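# Stack the black plate onto the white plate

## Task

Set the black plate down on top of the white plate so that no part of it sticks out past the white plate's rim; it must stay there on its own without the robot supporting it, and the suction must be released and the tool moved away at the end.

## Robot and tools

Robot: one arm ending in a vacuum suction cup, the only end effector. The cup point is the center of the cup's rim (29 mm across) when nothing is touching it, and the cup opens along the cup point's +z axis. About 7 cm behind the rim the tool widens to roughly 8 cm sideways, including a wrist camera, so leave room for that near plates and edges.

Frames: results report positions in the scene frame, in metres. Its origin is on the table surface below the arm base, +z is up, and +y is to the left when facing along +x. Orientation is a quaternion in w,x,y,z order. Velocities are in m/s and rad/s. The reported cup position can be a little off, more so at long reach. Motion commands, by contrast, are offsets expressed in the cup point's own axes.

execute_actions(actions): actions is a list of actions. Each action is a list of up to 15 rows, and each row is one control step of 1/30 s. If an action has fewer than 15 rows, its last row repeats until 15 steps are done. A row is 7 numbers, each in [-1, 1]: dx, dy, dz, rx, ry, rz, suction. The first six are an offset from where the cup point was measured at the start of that action (for a call's first action, the pose in the latest result), in cup-point axes, not relative to the previous row. Scale: 1.0 equals 0.6 m of travel or 180 degrees of turn. rx, ry, rz form a single rotation vector. The seventh number is the requested vacuum as a fraction of full (about 55 kPa); 0.05 or less means off, and the setting persists until changed. An empty list just returns the current state and images.

move(target, speed, stop_force, blocking): target is one row of the same 7-number layout, an offset from the pose shown in the most recent result, in cup-point axes; the suction value is applied when the move begins. The cup point follows a straight path there, lasting 0.5 to 10 s (it stops short if it would need longer), turning the shorter way. speed is the path's top speed in m/s, 0.002 to 0.5, default 0.25; turning is capped at twice that in rad/s. The actual tool can lag, drift off the path, or overshoot speed, especially with the arm nearly extended. Nothing on the path slows it. stop_force (9 to 40 N, only after the scene has run 0.2 s) ends the path when the wrist sensor feels that much extra resistance along the direction of travel for 2 steps, then backs up 2 steps and holds. Use it with a very slow speed when pressing down; the pressure can briefly exceed it, even double. Do not rely on it for moves that rotate, and leave it out when pulling away from a surface. blocking=false returns after 0.5 s while the move continues; it cannot be combined with stop_force, and other motion calls are refused until wait or stop shows the end. The result adds a move: line with the ending: done (at rest near target), contact (stop_force triggered), held (last step blocked by a check), off_target, moving, or fault, plus limits (paced = command clipped; held = some steps blocked, after which the arm may surge) and the remaining distance.

wait(seconds): 0 to 10; lets time pass holding the last command, returning early if a running move ends. stop(): brakes a running move; it needs stopping distance. zoom_image(camera, region): camera is cam_high, cam_low or cam_wrist (images 896x504); region is [x0, y0, x1, y1] in pixels from the top-left, no larger than 504 by 504. finished_scene(scene): ends the current scene, passing its number; irreversible, so call only when the plate rests correctly and the tool is clear.

Motion limits: every step the commanded pose is capped to 100 mm and 16 degrees from the measured pose, so big offsets need several actions; after an action the arm goes no further than the last capped pose. Position takes priority over orientation if both cannot be met. Commands are smoothed with about 0.17 s of lag. "Hand target" shows where the controller is heading. A "pose unreachable" line means the clearance check altered or blocked the command.

Picking: switch suction on and press the rim flat onto a smooth, flat part of the black plate so it seals all around; avoid its edges and any holes. suction_measured shows the vacuum achieved (near 0 means no seal; a good seal settles within 0.15 of the request). part_present reads 1 above 0.50 and drops to 0 below 0.45. Under vacuum the cup shortens, so the held plate sits up to about 10 mm nearer the tool. To release, lower the plate until it rests on the white plate, set suction to 0, then lift at least 15 mm. If the cup seals to the table, turn suction off to free it.

Forces and safety: the arm is stiff, so commanding even slightly past a firm contact can trigger a fault stop. A contact reaching a joint load limit (135 N m for the first three joints, 25.2 N m for the wrists) or 150 N anywhere causes a 10 s stop and discards the rest of the call. Wrist force and torque are read in the cup point's axes, include held weight and acceleration effects, have offsets up to about 4 N and noise, and saturate near 50 N; "no reading" is normal at the start. Joint torques are total drive output and are not contact measures. Holding loads heats motors: MOTOR HOT appears at 70 °C, and at 85 °C the brakes lock until cooled. Avoid dropping, slamming or knocking anything off the table; loose objects may occasionally be nudged by outside disturbances. Camera calibration lines give K, distortion and world-to-camera transforms for projecting points.

Each tool is called after "Call:" as a command line: name --argument value for each argument, lists and objects as JSON in quotes; but a table of rows of numbers goes row by row, as --pt "numbers of a row", without its own name.

## Session

Call:
execute_actions --actions '[]'

Scene clock: 0.00 s.
end_effector_position=(+0.4308, +0.0146, +0.2756) suction_measured=0.00 part_present=0 end_effector_quat_wxyz=(-0.004, -0.014, +1.000, -0.006) end_effector_velocity=(+0.000, +0.000, -0.000) end_effector_angular_velocity=(+0.000, +0.000, +0.000)
Joint positions: [-0.316 -1.721  2.042 -1.891 -1.571 -0.316]
Joint velocities: [ 0.  0.  0. -0.  0.  0.]
Joint torques (N m, as the arm reports them, + toward a larger angle): no reading
Wrist force (N, on the end effector, along its own x y z axes, offset not removed): no reading
Wrist torque (N m, same axes, about the end effector's origin, offset not removed): no reading
Hand target: +0.431, +0.015, +0.276; -0.004, -0.014, +1.000, -0.006

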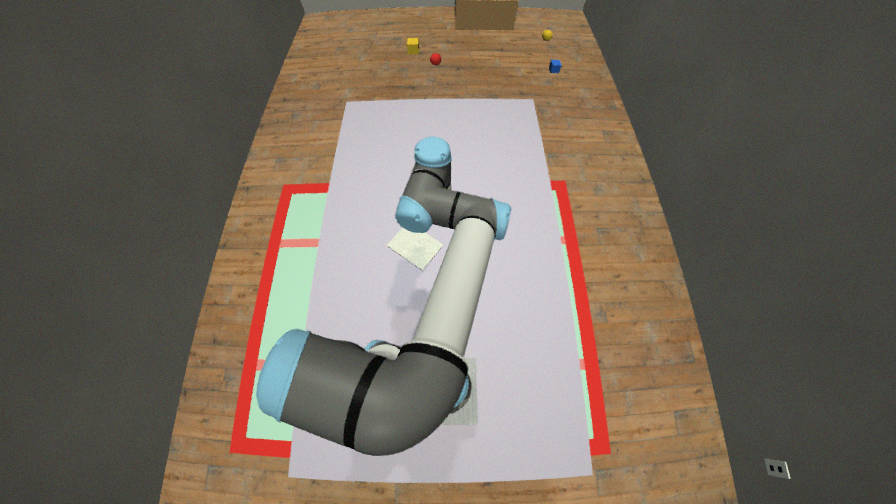

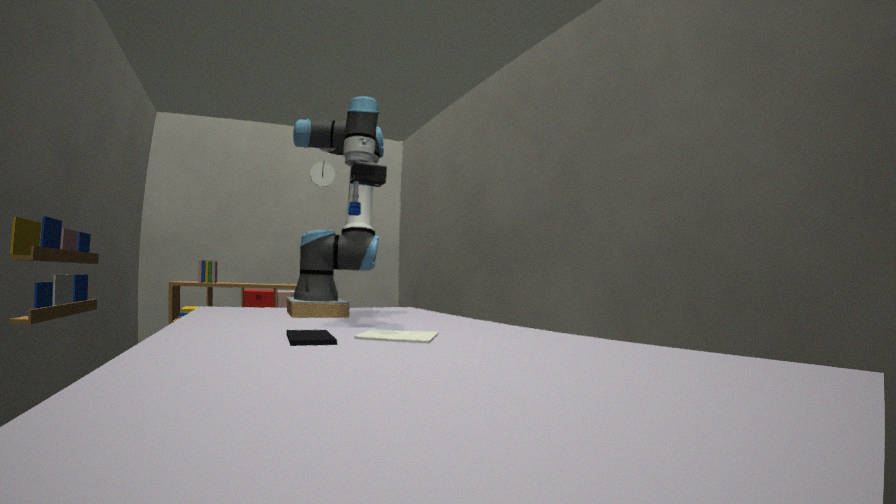

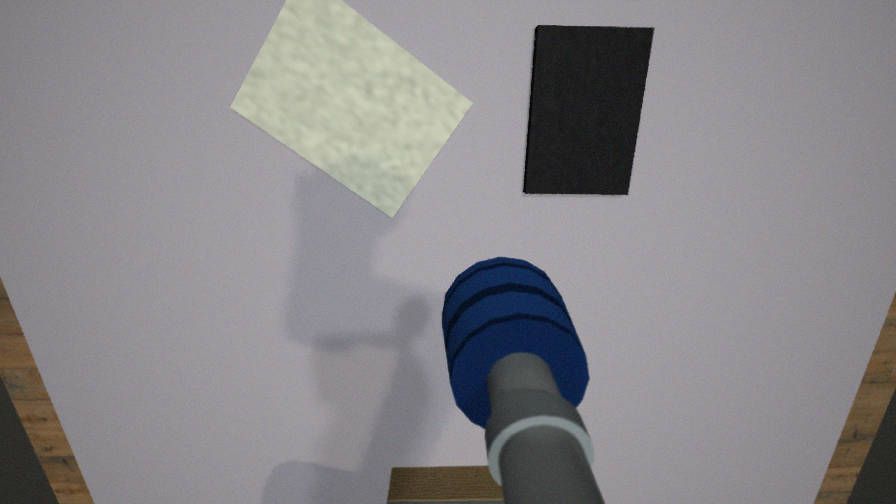

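Call:
move --target '[-0.0767,-0.1645,0.36,0,0,0,0]' --speed 0.4

Call:
zoom_image --camera "cam_low" --region '[260,260,460,370]'

Scene clock: 11.37 s.
end_effector_position=(+0.4775, -0.0850, +0.0606) suction_measured=0.00 part_present=0 end_effector_quat_wxyz=(-0.004, -0.014, +1.000, -0.006) end_effector_velocity=(+0.001, -0.001, -0.002) end_effector_angular_velocity=(-0.000, +0.000, +0.000)
Joint positions: [-0.483 -1.234  2.19  -2.527 -1.571 -0.483]
Joint velocities: [-0.     0.008 -0.002 -0.006 -0.    -0.   ]
Joint torques (N m, as the arm reports them, + toward a larger angle): [-12.84 -21.33 -23.83  -4.12   1.75  -2.84]
Wrist force (N, on the end effector, along its own x y z axes, offset not removed): [0.9 0.2 1.7]
Wrist torque (N m, same axes, about the end effector's origin, offset not removed): [0.03 -0.11 0.28]
Hand target: +0.478, -0.085, +0.060; -0.004, -0.014, +1.000, -0.006
Off the commanded pose: 0.001 m, 0 deg.
move: done
camera_calibration (this result's frames):
cam_wrist: T_world_to_cam=[[0.0096692, -0.99989, 0.0112029, -0.0738999], [-0.944954, -0.00547244, 0.327158, 0.447486], [-0.327061, -0.0137495, -0.944903, 0.309898], [0, 0, 0, 1]] pos_world=[0.524923, -0.067182, 0.147253]

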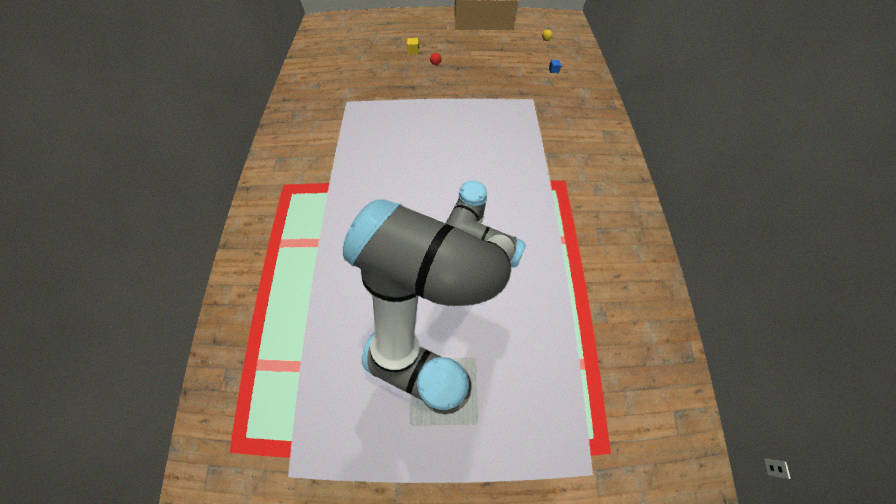

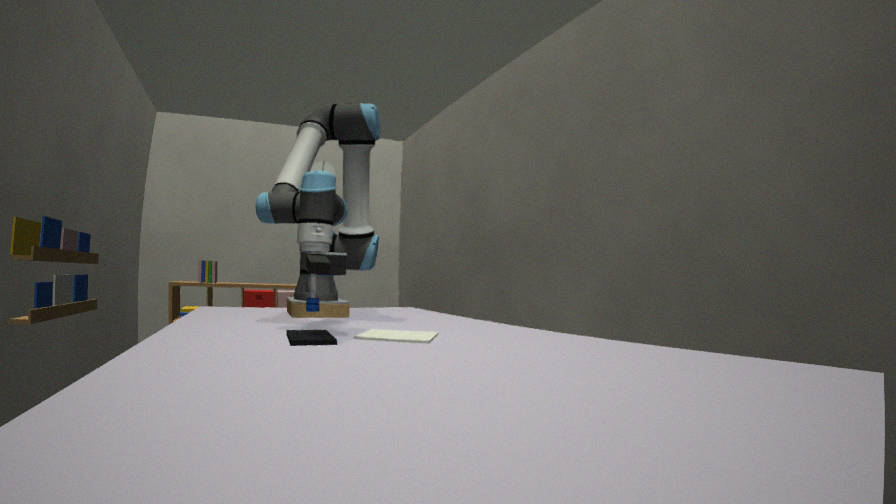

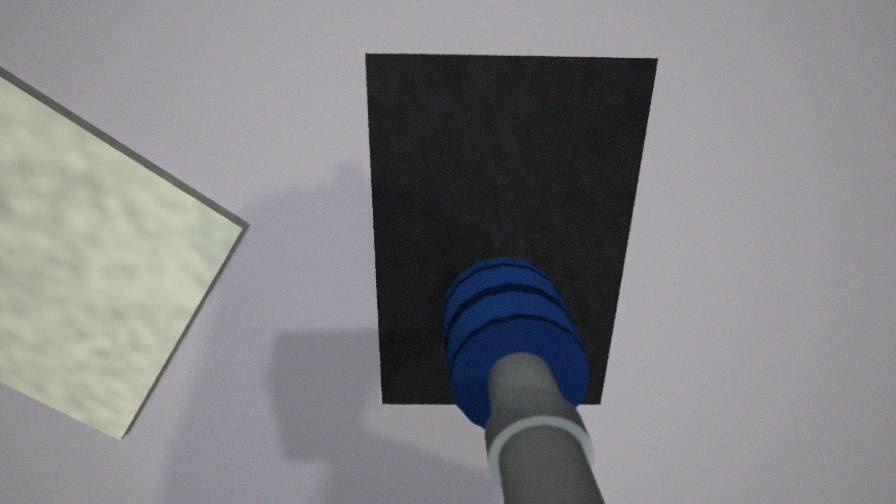

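Region (260, 260, 460, 370) of cam_low's 896x504 image, scaled by 2.520, with more detail than that image has; it fills the top 277 rows of this view, and the rest is white.

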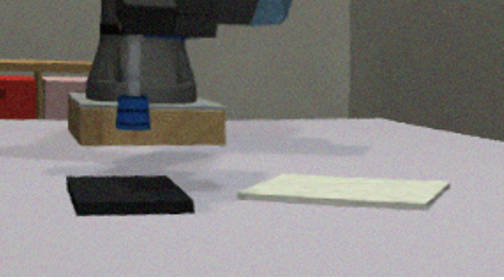

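Call:
move --target '[0,0,0.07,0,0,0,1]' --speed 0.15

Call:
move --target '[0,0,0.022,0,0,0,1]' --speed 0.015 --stop_force 12

Scene clock: 17.07 s.
end_effector_position=(+0.4770, -0.0855, +0.0189) suction_measured=0.00 part_present=0 end_effector_quat_wxyz=(-0.004, -0.014, +1.000, -0.006) end_effector_velocity=(-0.000, -0.000, -0.002) end_effector_angular_velocity=(-0.000, -0.000, -0.000)
Joint positions: [-0.483 -1.131  2.209 -2.648 -1.571 -0.483]
Joint velocities: [-0.     0.006  0.001 -0.007 -0.     0.   ]
Joint torques (N m, as the arm reports them, + toward a larger angle): [ -0.24 -23.44  -2.    -4.2    0.91   1.57]
Wrist force (N, on the end effector, along its own x y z axes, offset not removed): [0.5 0.1 0.3]
Wrist torque (N m, same axes, about the end effector's origin, offset not removed): [0.11 -0.04 0.04]
Hand target: +0.477, -0.085, +0.019; -0.004, -0.014, +1.000, -0.006
Off the commanded pose: 0.000 m, 0 deg.
move: done
camera_calibration (this result's frames):
cam_wrist: T_world_to_cam=[[0.00966645, -0.999891, 0.0111641, -0.0739415], [-0.94494, -0.00548195, 0.327197, 0.460724], [-0.3271, -0.0137122, -0.94489, 0.270372], [0, 0, 0, 1]] pos_world=[0.52451, -0.0677003, 0.10555]

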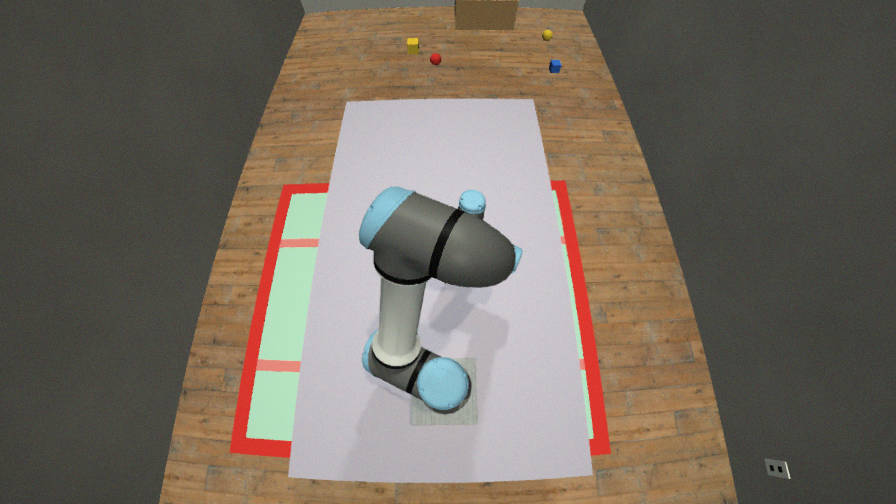

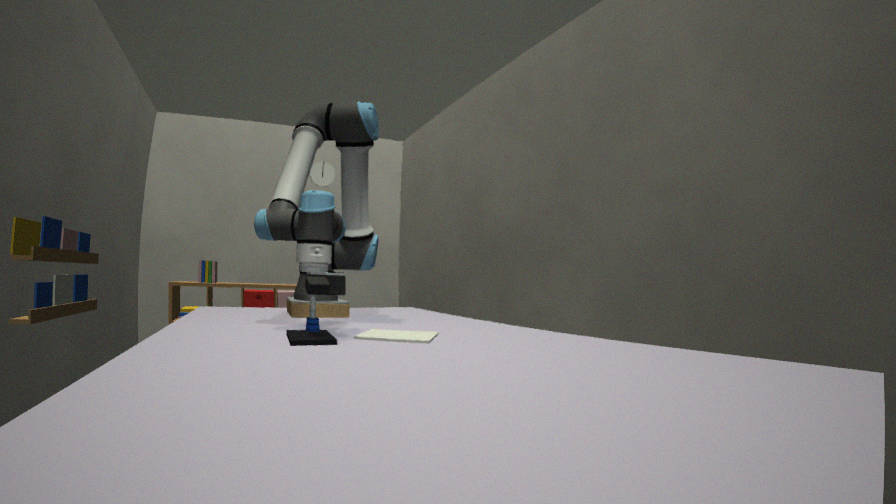

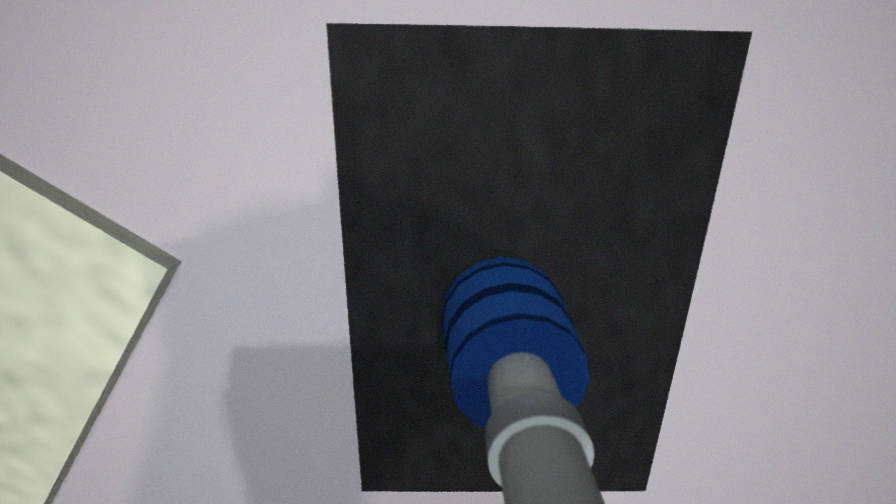

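Scene clock: 18.20 s.
end_effector_position=(+0.4769, -0.0857, +0.0060) suction_measured=0.70 part_present=1 end_effector_quat_wxyz=(-0.004, -0.014, +1.000, -0.006) end_effector_velocity=(-0.000, +0.000, -0.003) end_effector_angular_velocity=(+0.001, +0.000, +0.000)
Joint positions: [-0.483 -1.097  2.212 -2.685 -1.571 -0.483]
Joint velocities: [ 0.001  0.007  0.001 -0.007  0.     0.   ]
Joint torques (N m, as the arm reports them, + toward a larger angle): [ -1.93 -25.61  -0.67  -4.19   0.87   1.14]
Wrist force (N, on the end effector, along its own x y z axes, offset not removed): [-0.8 -1.5 2.3]
Wrist torque (N m, same axes, about the end effector's origin, offset not removed): [-0.08 0.16 0.16]
Hand target: +0.477, -0.086, +0.006; -0.004, -0.014, +1.000, -0.006
Off the commanded pose: 0.000 m, 0 deg.
move: done
camera_calibration (this result's frames):
cam_wrist: T_world_to_cam=[[0.00965093, -0.999891, 0.0111547, -0.0739239], [-0.944934, -0.00547012, 0.327215, 0.464829], [-0.327118, -0.0136983, -0.944884, 0.258148], [0, 0, 0, 1]] pos_world=[0.524391, -0.067837, 0.0926454]

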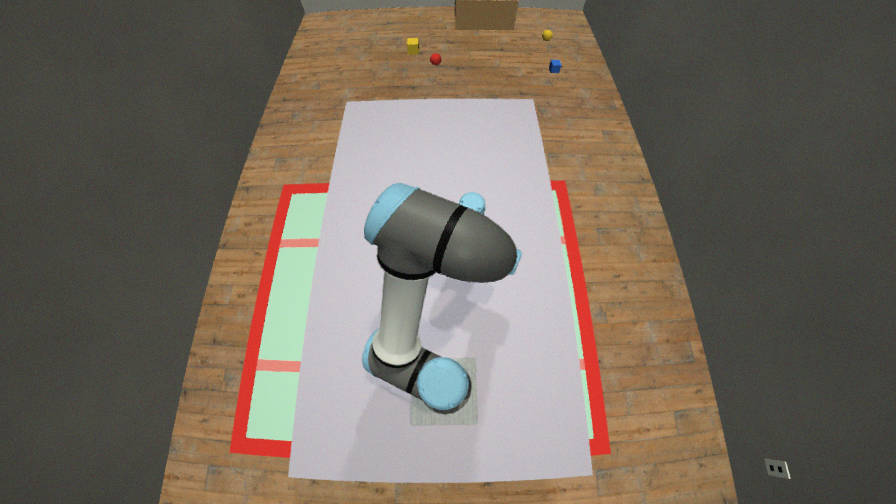

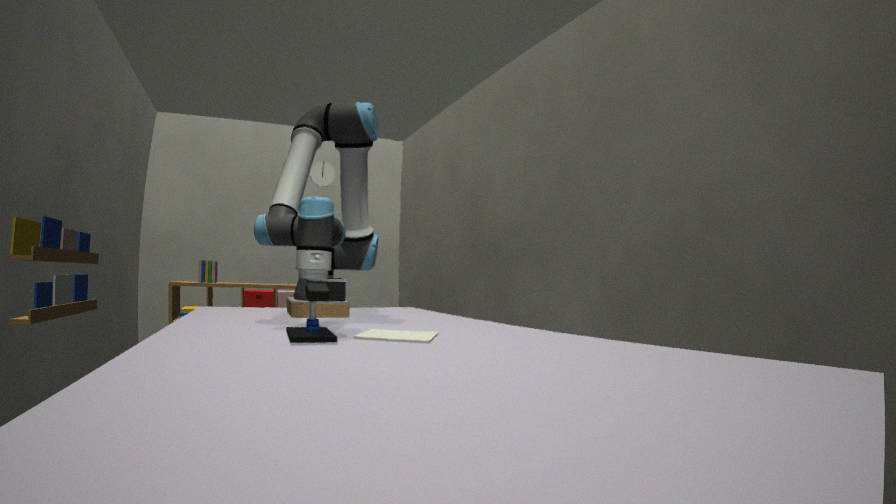

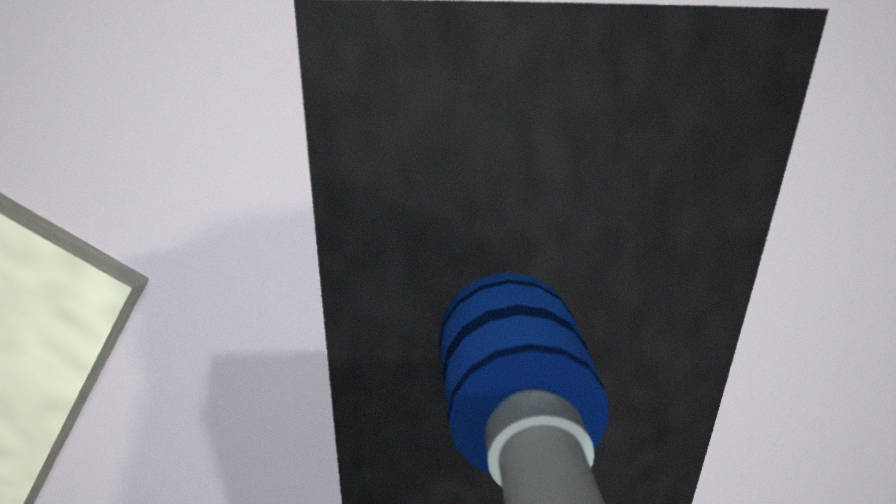

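Call:
move --target '[0,0,-0.025,0,0,0,1]' --speed 0.1

Call:
move --target '[-0.021,0.325,0,0,0,-0.305,1]' --speed 0.4

Scene clock: 21.63 s.
end_effector_position=(+0.4771, -0.0855, +0.0207) suction_measured=0.98 part_present=1 end_effector_quat_wxyz=(-0.004, -0.014, +1.000, -0.006) end_effector_velocity=(+0.000, +0.000, +0.002) end_effector_angular_velocity=(+0.000, +0.000, +0.000)
Joint positions: [-0.483 -1.136  2.208 -2.643 -1.571 -0.483]
Joint velocities: [ 0.    -0.006 -0.001  0.007  0.    -0.   ]
Joint torques (N m, as the arm reports them, + toward a larger angle): [ -0.99 -39.74 -21.56  -0.12   0.92  -1.62]
Wrist force (N, on the end effector, along its own x y z axes, offset not removed): [1.1 -1.5 1.9]
Wrist torque (N m, same axes, about the end effector's origin, offset not removed): [-0.17 -0.17 0.21]
Hand target: +0.477, -0.085, +0.021; -0.004, -0.014, +1.000, -0.006
Off the commanded pose: 0.000 m, 0 deg.
move: done
camera_calibration (this result's frames):
cam_wrist: T_world_to_cam=[[0.00965081, -0.999891, 0.0111669, -0.0739335], [-0.944942, -0.00546633, 0.327192, 0.460149], [-0.327095, -0.0137097, -0.944892, 0.272076], [0, 0, 0, 1]] pos_world=[0.524523, -0.06768, 0.107351]

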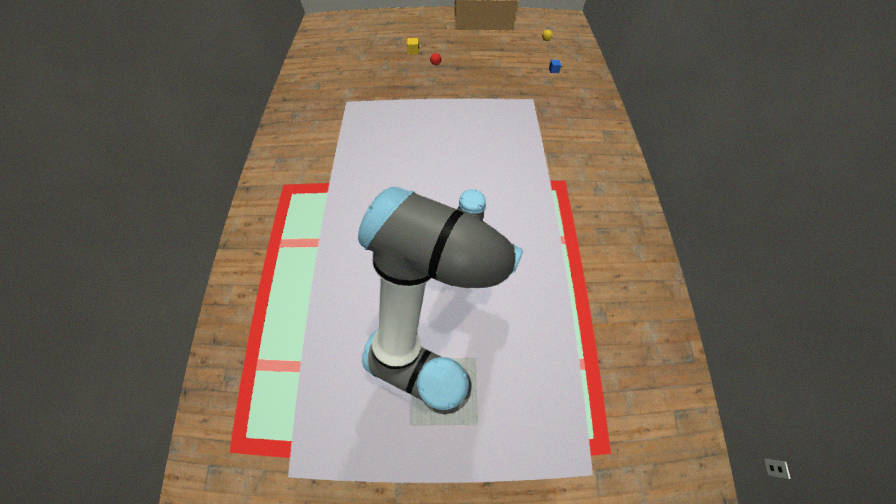

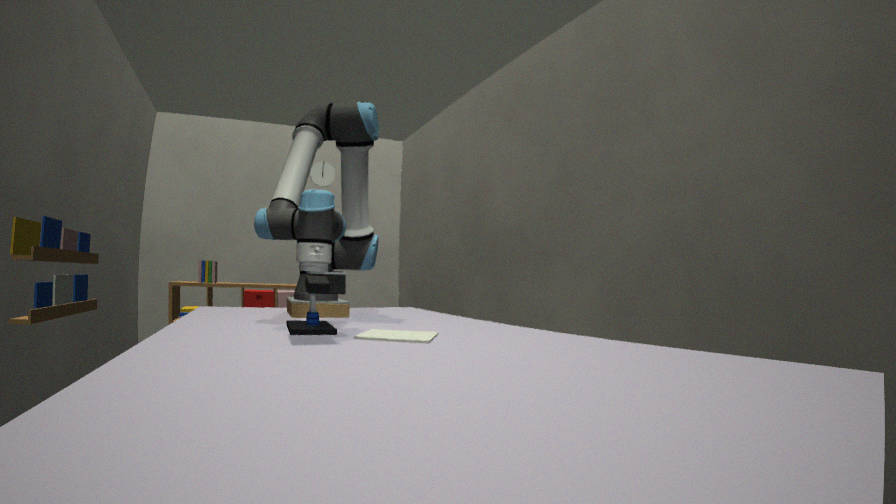

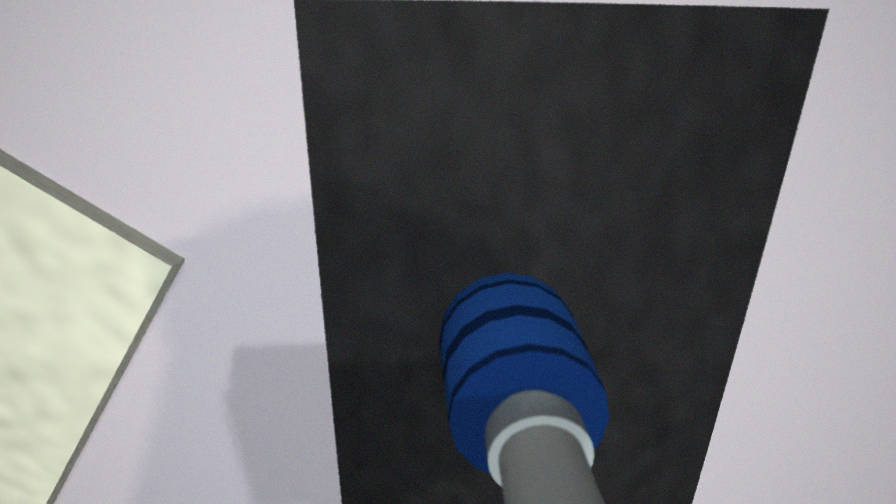

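Scene clock: 23.47 s.
end_effector_position=(+0.4841, +0.1095, +0.0184) suction_measured=0.98 part_present=1 end_effector_quat_wxyz=(-0.006, -0.473, +0.881, -0.003) end_effector_velocity=(-0.000, +0.003, -0.001) end_effector_angular_velocity=(+0.001, +0.002, +0.011)
Joint positions: [-0.077 -1.118  2.175 -2.627 -1.571 -1.034]
Joint velocities: [ 0.005  0.002 -0.001  0.001  0.001 -0.006]
Joint torques (N m, as the arm reports them, + toward a larger angle): [ 12.78 -25.15 -21.56  -0.01   1.63  -3.2 ]
Wrist force (N, on the end effector, along its own x y z axes, offset not removed): [0.9 -1.7 1.9]
Wrist torque (N m, same axes, about the end effector's origin, offset not removed): [-0.08 -0.20 0.13]
Hand target: +0.484, +0.110, +0.018; -0.006, -0.474, +0.881, -0.003
Off the commanded pose: 0.000 m, 0 deg.
move: done
camera_calibration (this result's frames):
cam_wrist: T_world_to_cam=[[0.822948, -0.568116, -0.000149447, -0.319799], [-0.535655, -0.776013, 0.332983, 0.354716], [-0.189289, -0.273948, -0.942933, 0.236629], [0, 0, 0, 1]] pos_world=[0.497974, 0.158405, 0.104963]

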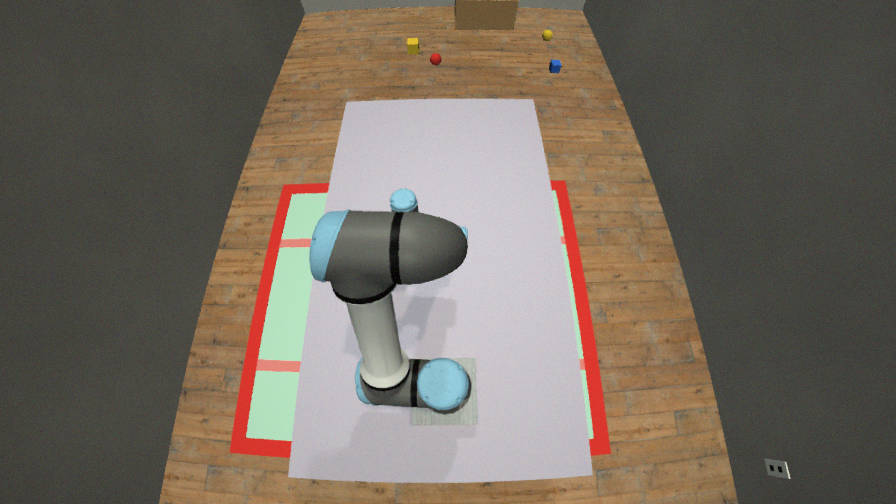

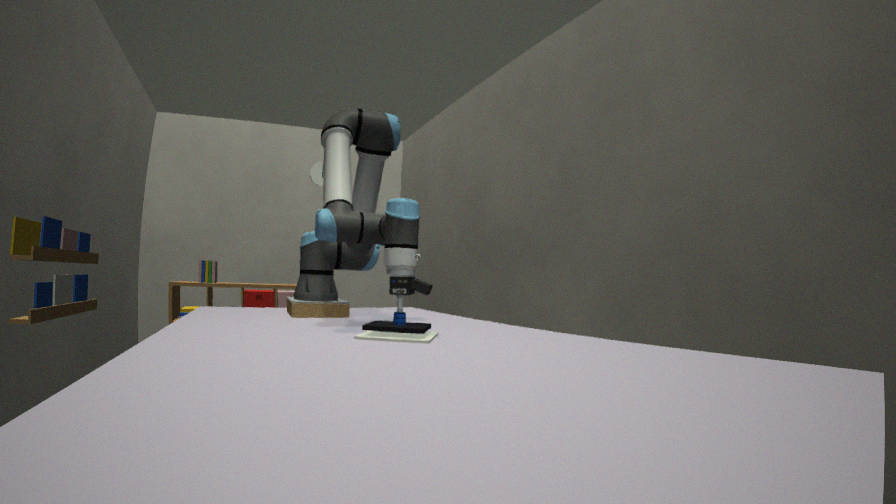

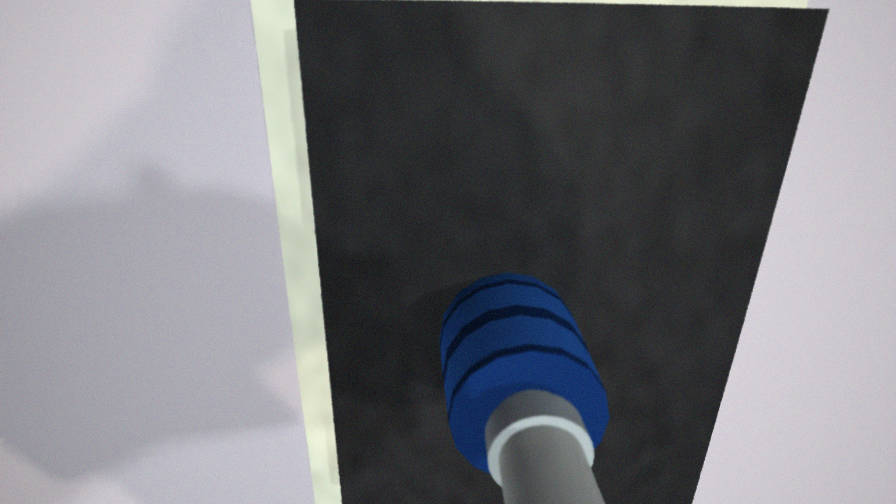

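Consistent with parallax; centred.

Call:
move --target '[0,0,0.026,0,0,0,1]' --speed 0.007 --stop_force 9

Call:
execute_actions --actions '[[[0,0,0,0,0,0,0]]]'

Call:
move --target '[0,0,-0.25,0,0,0,0]' --speed 0.3

Scene clock: 29.40 s.
end_effector_position=(+0.4840, +0.1094, +0.0054) suction_measured=0.98 part_present=1 end_effector_quat_wxyz=(-0.006, -0.473, +0.881, -0.003) end_effector_velocity=(-0.000, -0.000, +0.002) end_effector_angular_velocity=(-0.001, +0.001, +0.000)
Joint positions: [-0.077 -1.086  2.178 -2.663 -1.571 -1.034]
Joint velocities: [ 0.    -0.005  0.     0.006 -0.001 -0.   ]
Joint torques (N m, as the arm reports them, + toward a larger angle): [-12.31 -30.52  -1.21   1.3    1.48   2.04]
Wrist force (N, on the end effector, along its own x y z axes, offset not removed): [6.2 3.1 -26.7]
Wrist torque (N m, same axes, about the end effector's origin, offset not removed): [-0.14 -0.46 -0.01]
Hand target: +0.484, +0.109, +0.006; -0.006, -0.473, +0.881, -0.003
Off the commanded pose: 0.003 m, 0 deg.
move: contact
camera_calibration (this result's frames):
cam_wrist: T_world_to_cam=[[0.823055, -0.567962, -0.000181372, -0.319824], [-0.535498, -0.776116, 0.332996, 0.358828], [-0.18927, -0.273977, -0.942928, 0.224329], [0, 0, 0, 1]] pos_world=[0.497843, 0.158305, 0.0919803]

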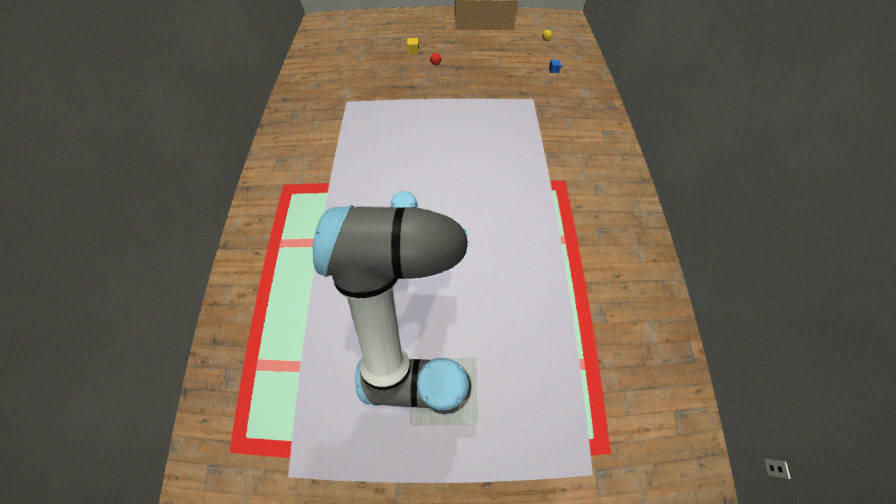

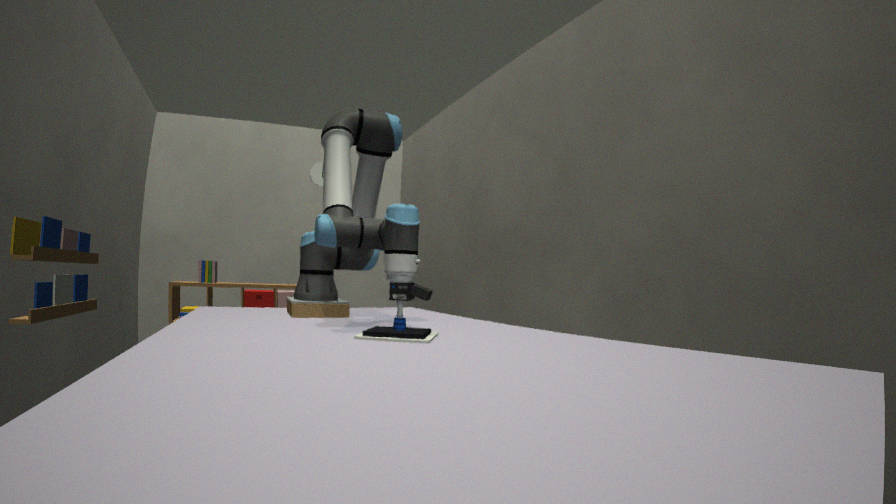

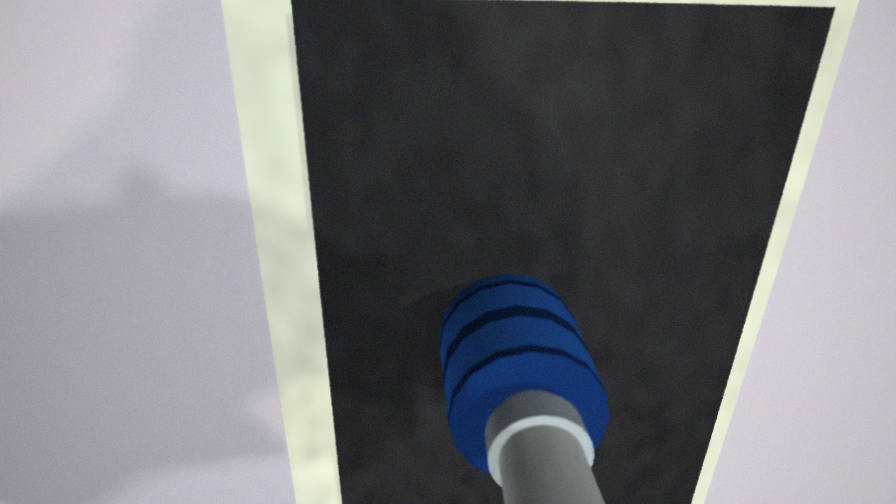

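Scene clock: 29.90 s.
end_effector_position=(+0.4840, +0.1094, +0.0054) suction_measured=0.00 part_present=0 end_effector_quat_wxyz=(-0.006, -0.473, +0.881, -0.003) end_effector_velocity=(+0.000, +0.000, +0.000) end_effector_angular_velocity=(+0.000, -0.001, +0.001)
Joint positions: [-0.077 -1.086  2.178 -2.663 -1.571 -1.034]
Joint velocities: [ 0.001 -0.     0.    -0.001  0.    -0.   ]
Joint torques (N m, as the arm reports them, + toward a larger angle): [-12.21  -7.31  -1.19  -1.95   1.42   1.86]
Wrist force (N, on the end effector, along its own x y z axes, offset not removed): [7.1 5.8 -39.4]
Wrist torque (N m, same axes, about the end effector's origin, offset not removed): [-0.05 -0.33 0.08]
Hand target: +0.484, +0.109, +0.005; -0.006, -0.473, +0.881, -0.003
Off the commanded pose: 0.000 m, 0 deg.
camera_calibration (this result's frames):
cam_wrist: T_world_to_cam=[[0.823054, -0.567964, -0.000158363, -0.319828], [-0.535508, -0.776114, 0.332982, 0.358827], [-0.189245, -0.273977, -0.942933, 0.224339], [0, 0, 0, 1]] pos_world=[0.497846, 0.158304, 0.0920025]

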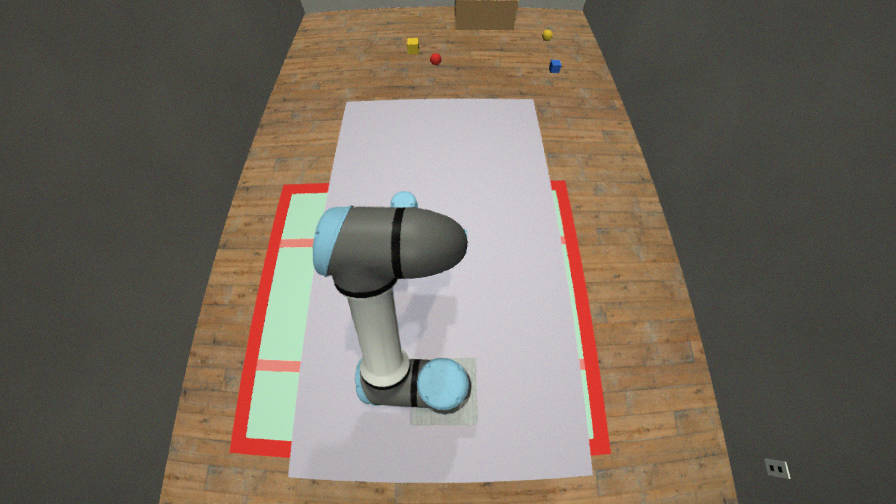

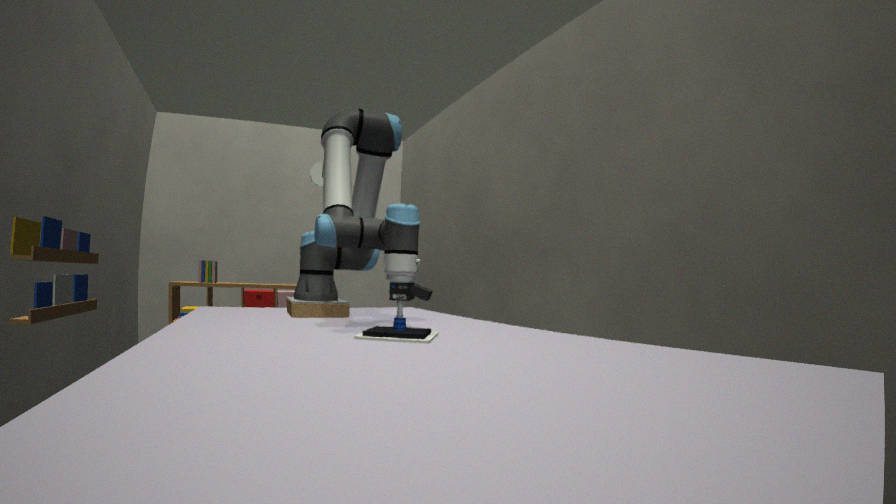

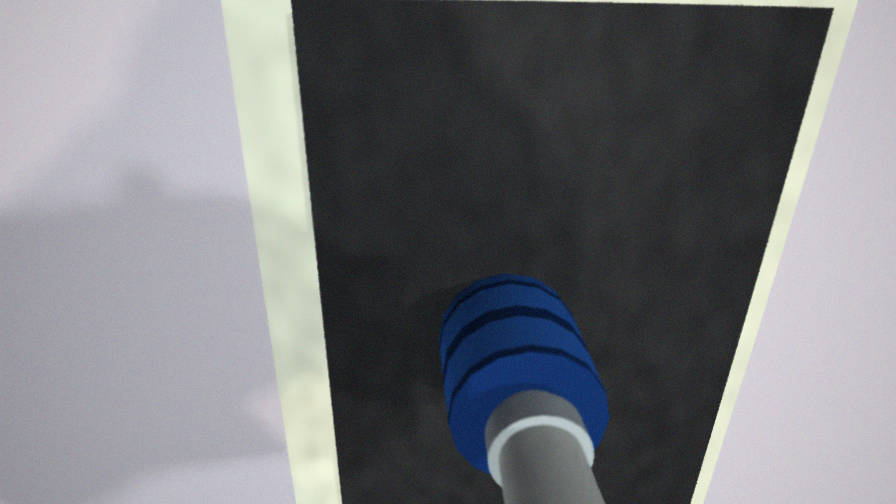

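Scene clock: 31.10 s.
end_effector_position=(+0.4854, +0.1111, +0.1551) suction_measured=0.00 part_present=0 end_effector_quat_wxyz=(-0.006, -0.473, +0.881, -0.003) end_effector_velocity=(+0.000, +0.000, +0.003) end_effector_angular_velocity=(-0.001, +0.000, +0.001)
Joint positions: [-0.077 -1.405  2.069 -2.234 -1.571 -1.034]
Joint velocities: [ 0.001 -0.004 -0.004  0.009 -0.001 -0.   ]
Joint torques (N m, as the arm reports them, + toward a larger angle): [-12.76 -35.97 -27.67   0.27  -1.78  -2.83]
Wrist force (N, on the end effector, along its own x y z axes, offset not removed): [-0.1 -2.6 1.8]
Wrist torque (N m, same axes, about the end effector's origin, offset not removed): [-0.32 0.01 0.10]
Hand target: +0.485, +0.111, +0.155; -0.006, -0.473, +0.881, -0.003
Off the commanded pose: 0.000 m, 0 deg.
move: done
camera_calibration (this result's frames):
cam_wrist: T_world_to_cam=[[0.823098, -0.567899, -0.0000205883, -0.320012], [-0.53551, -0.776166, 0.332858, 0.311119], [-0.189046, -0.273964, -0.942977, 0.366125], [0, 0, 0, 1]] pos_world=[0.499223, 0.16005, 0.241682]

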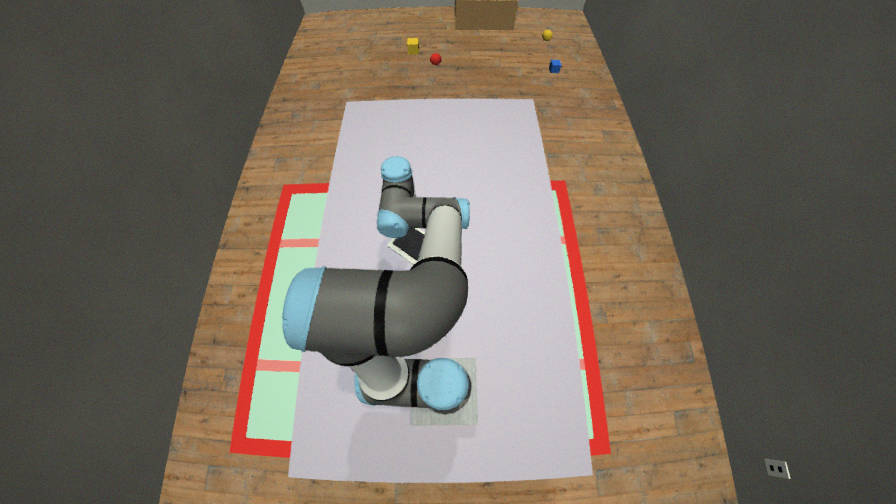

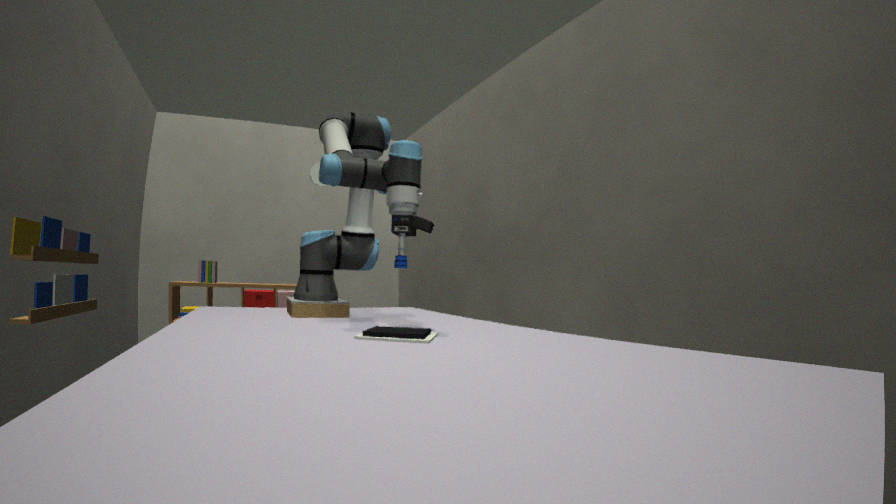

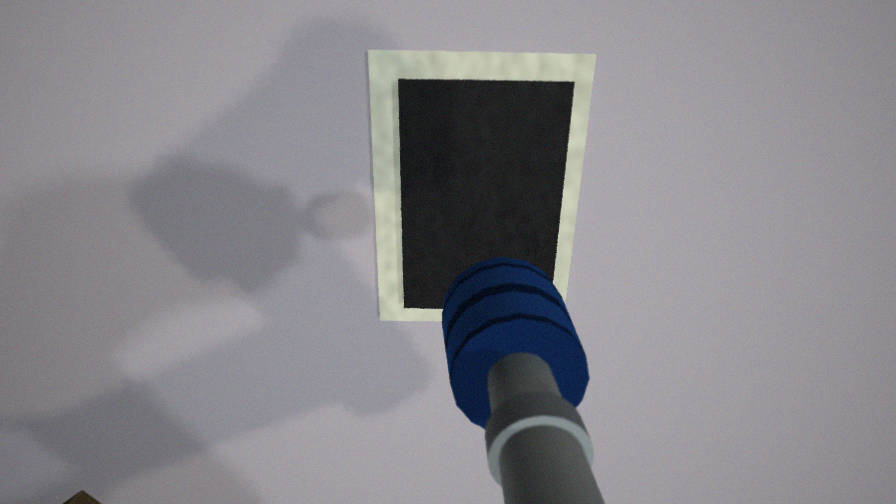

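Call:
finished_scene --scene 1

The scene is finished: the task was done.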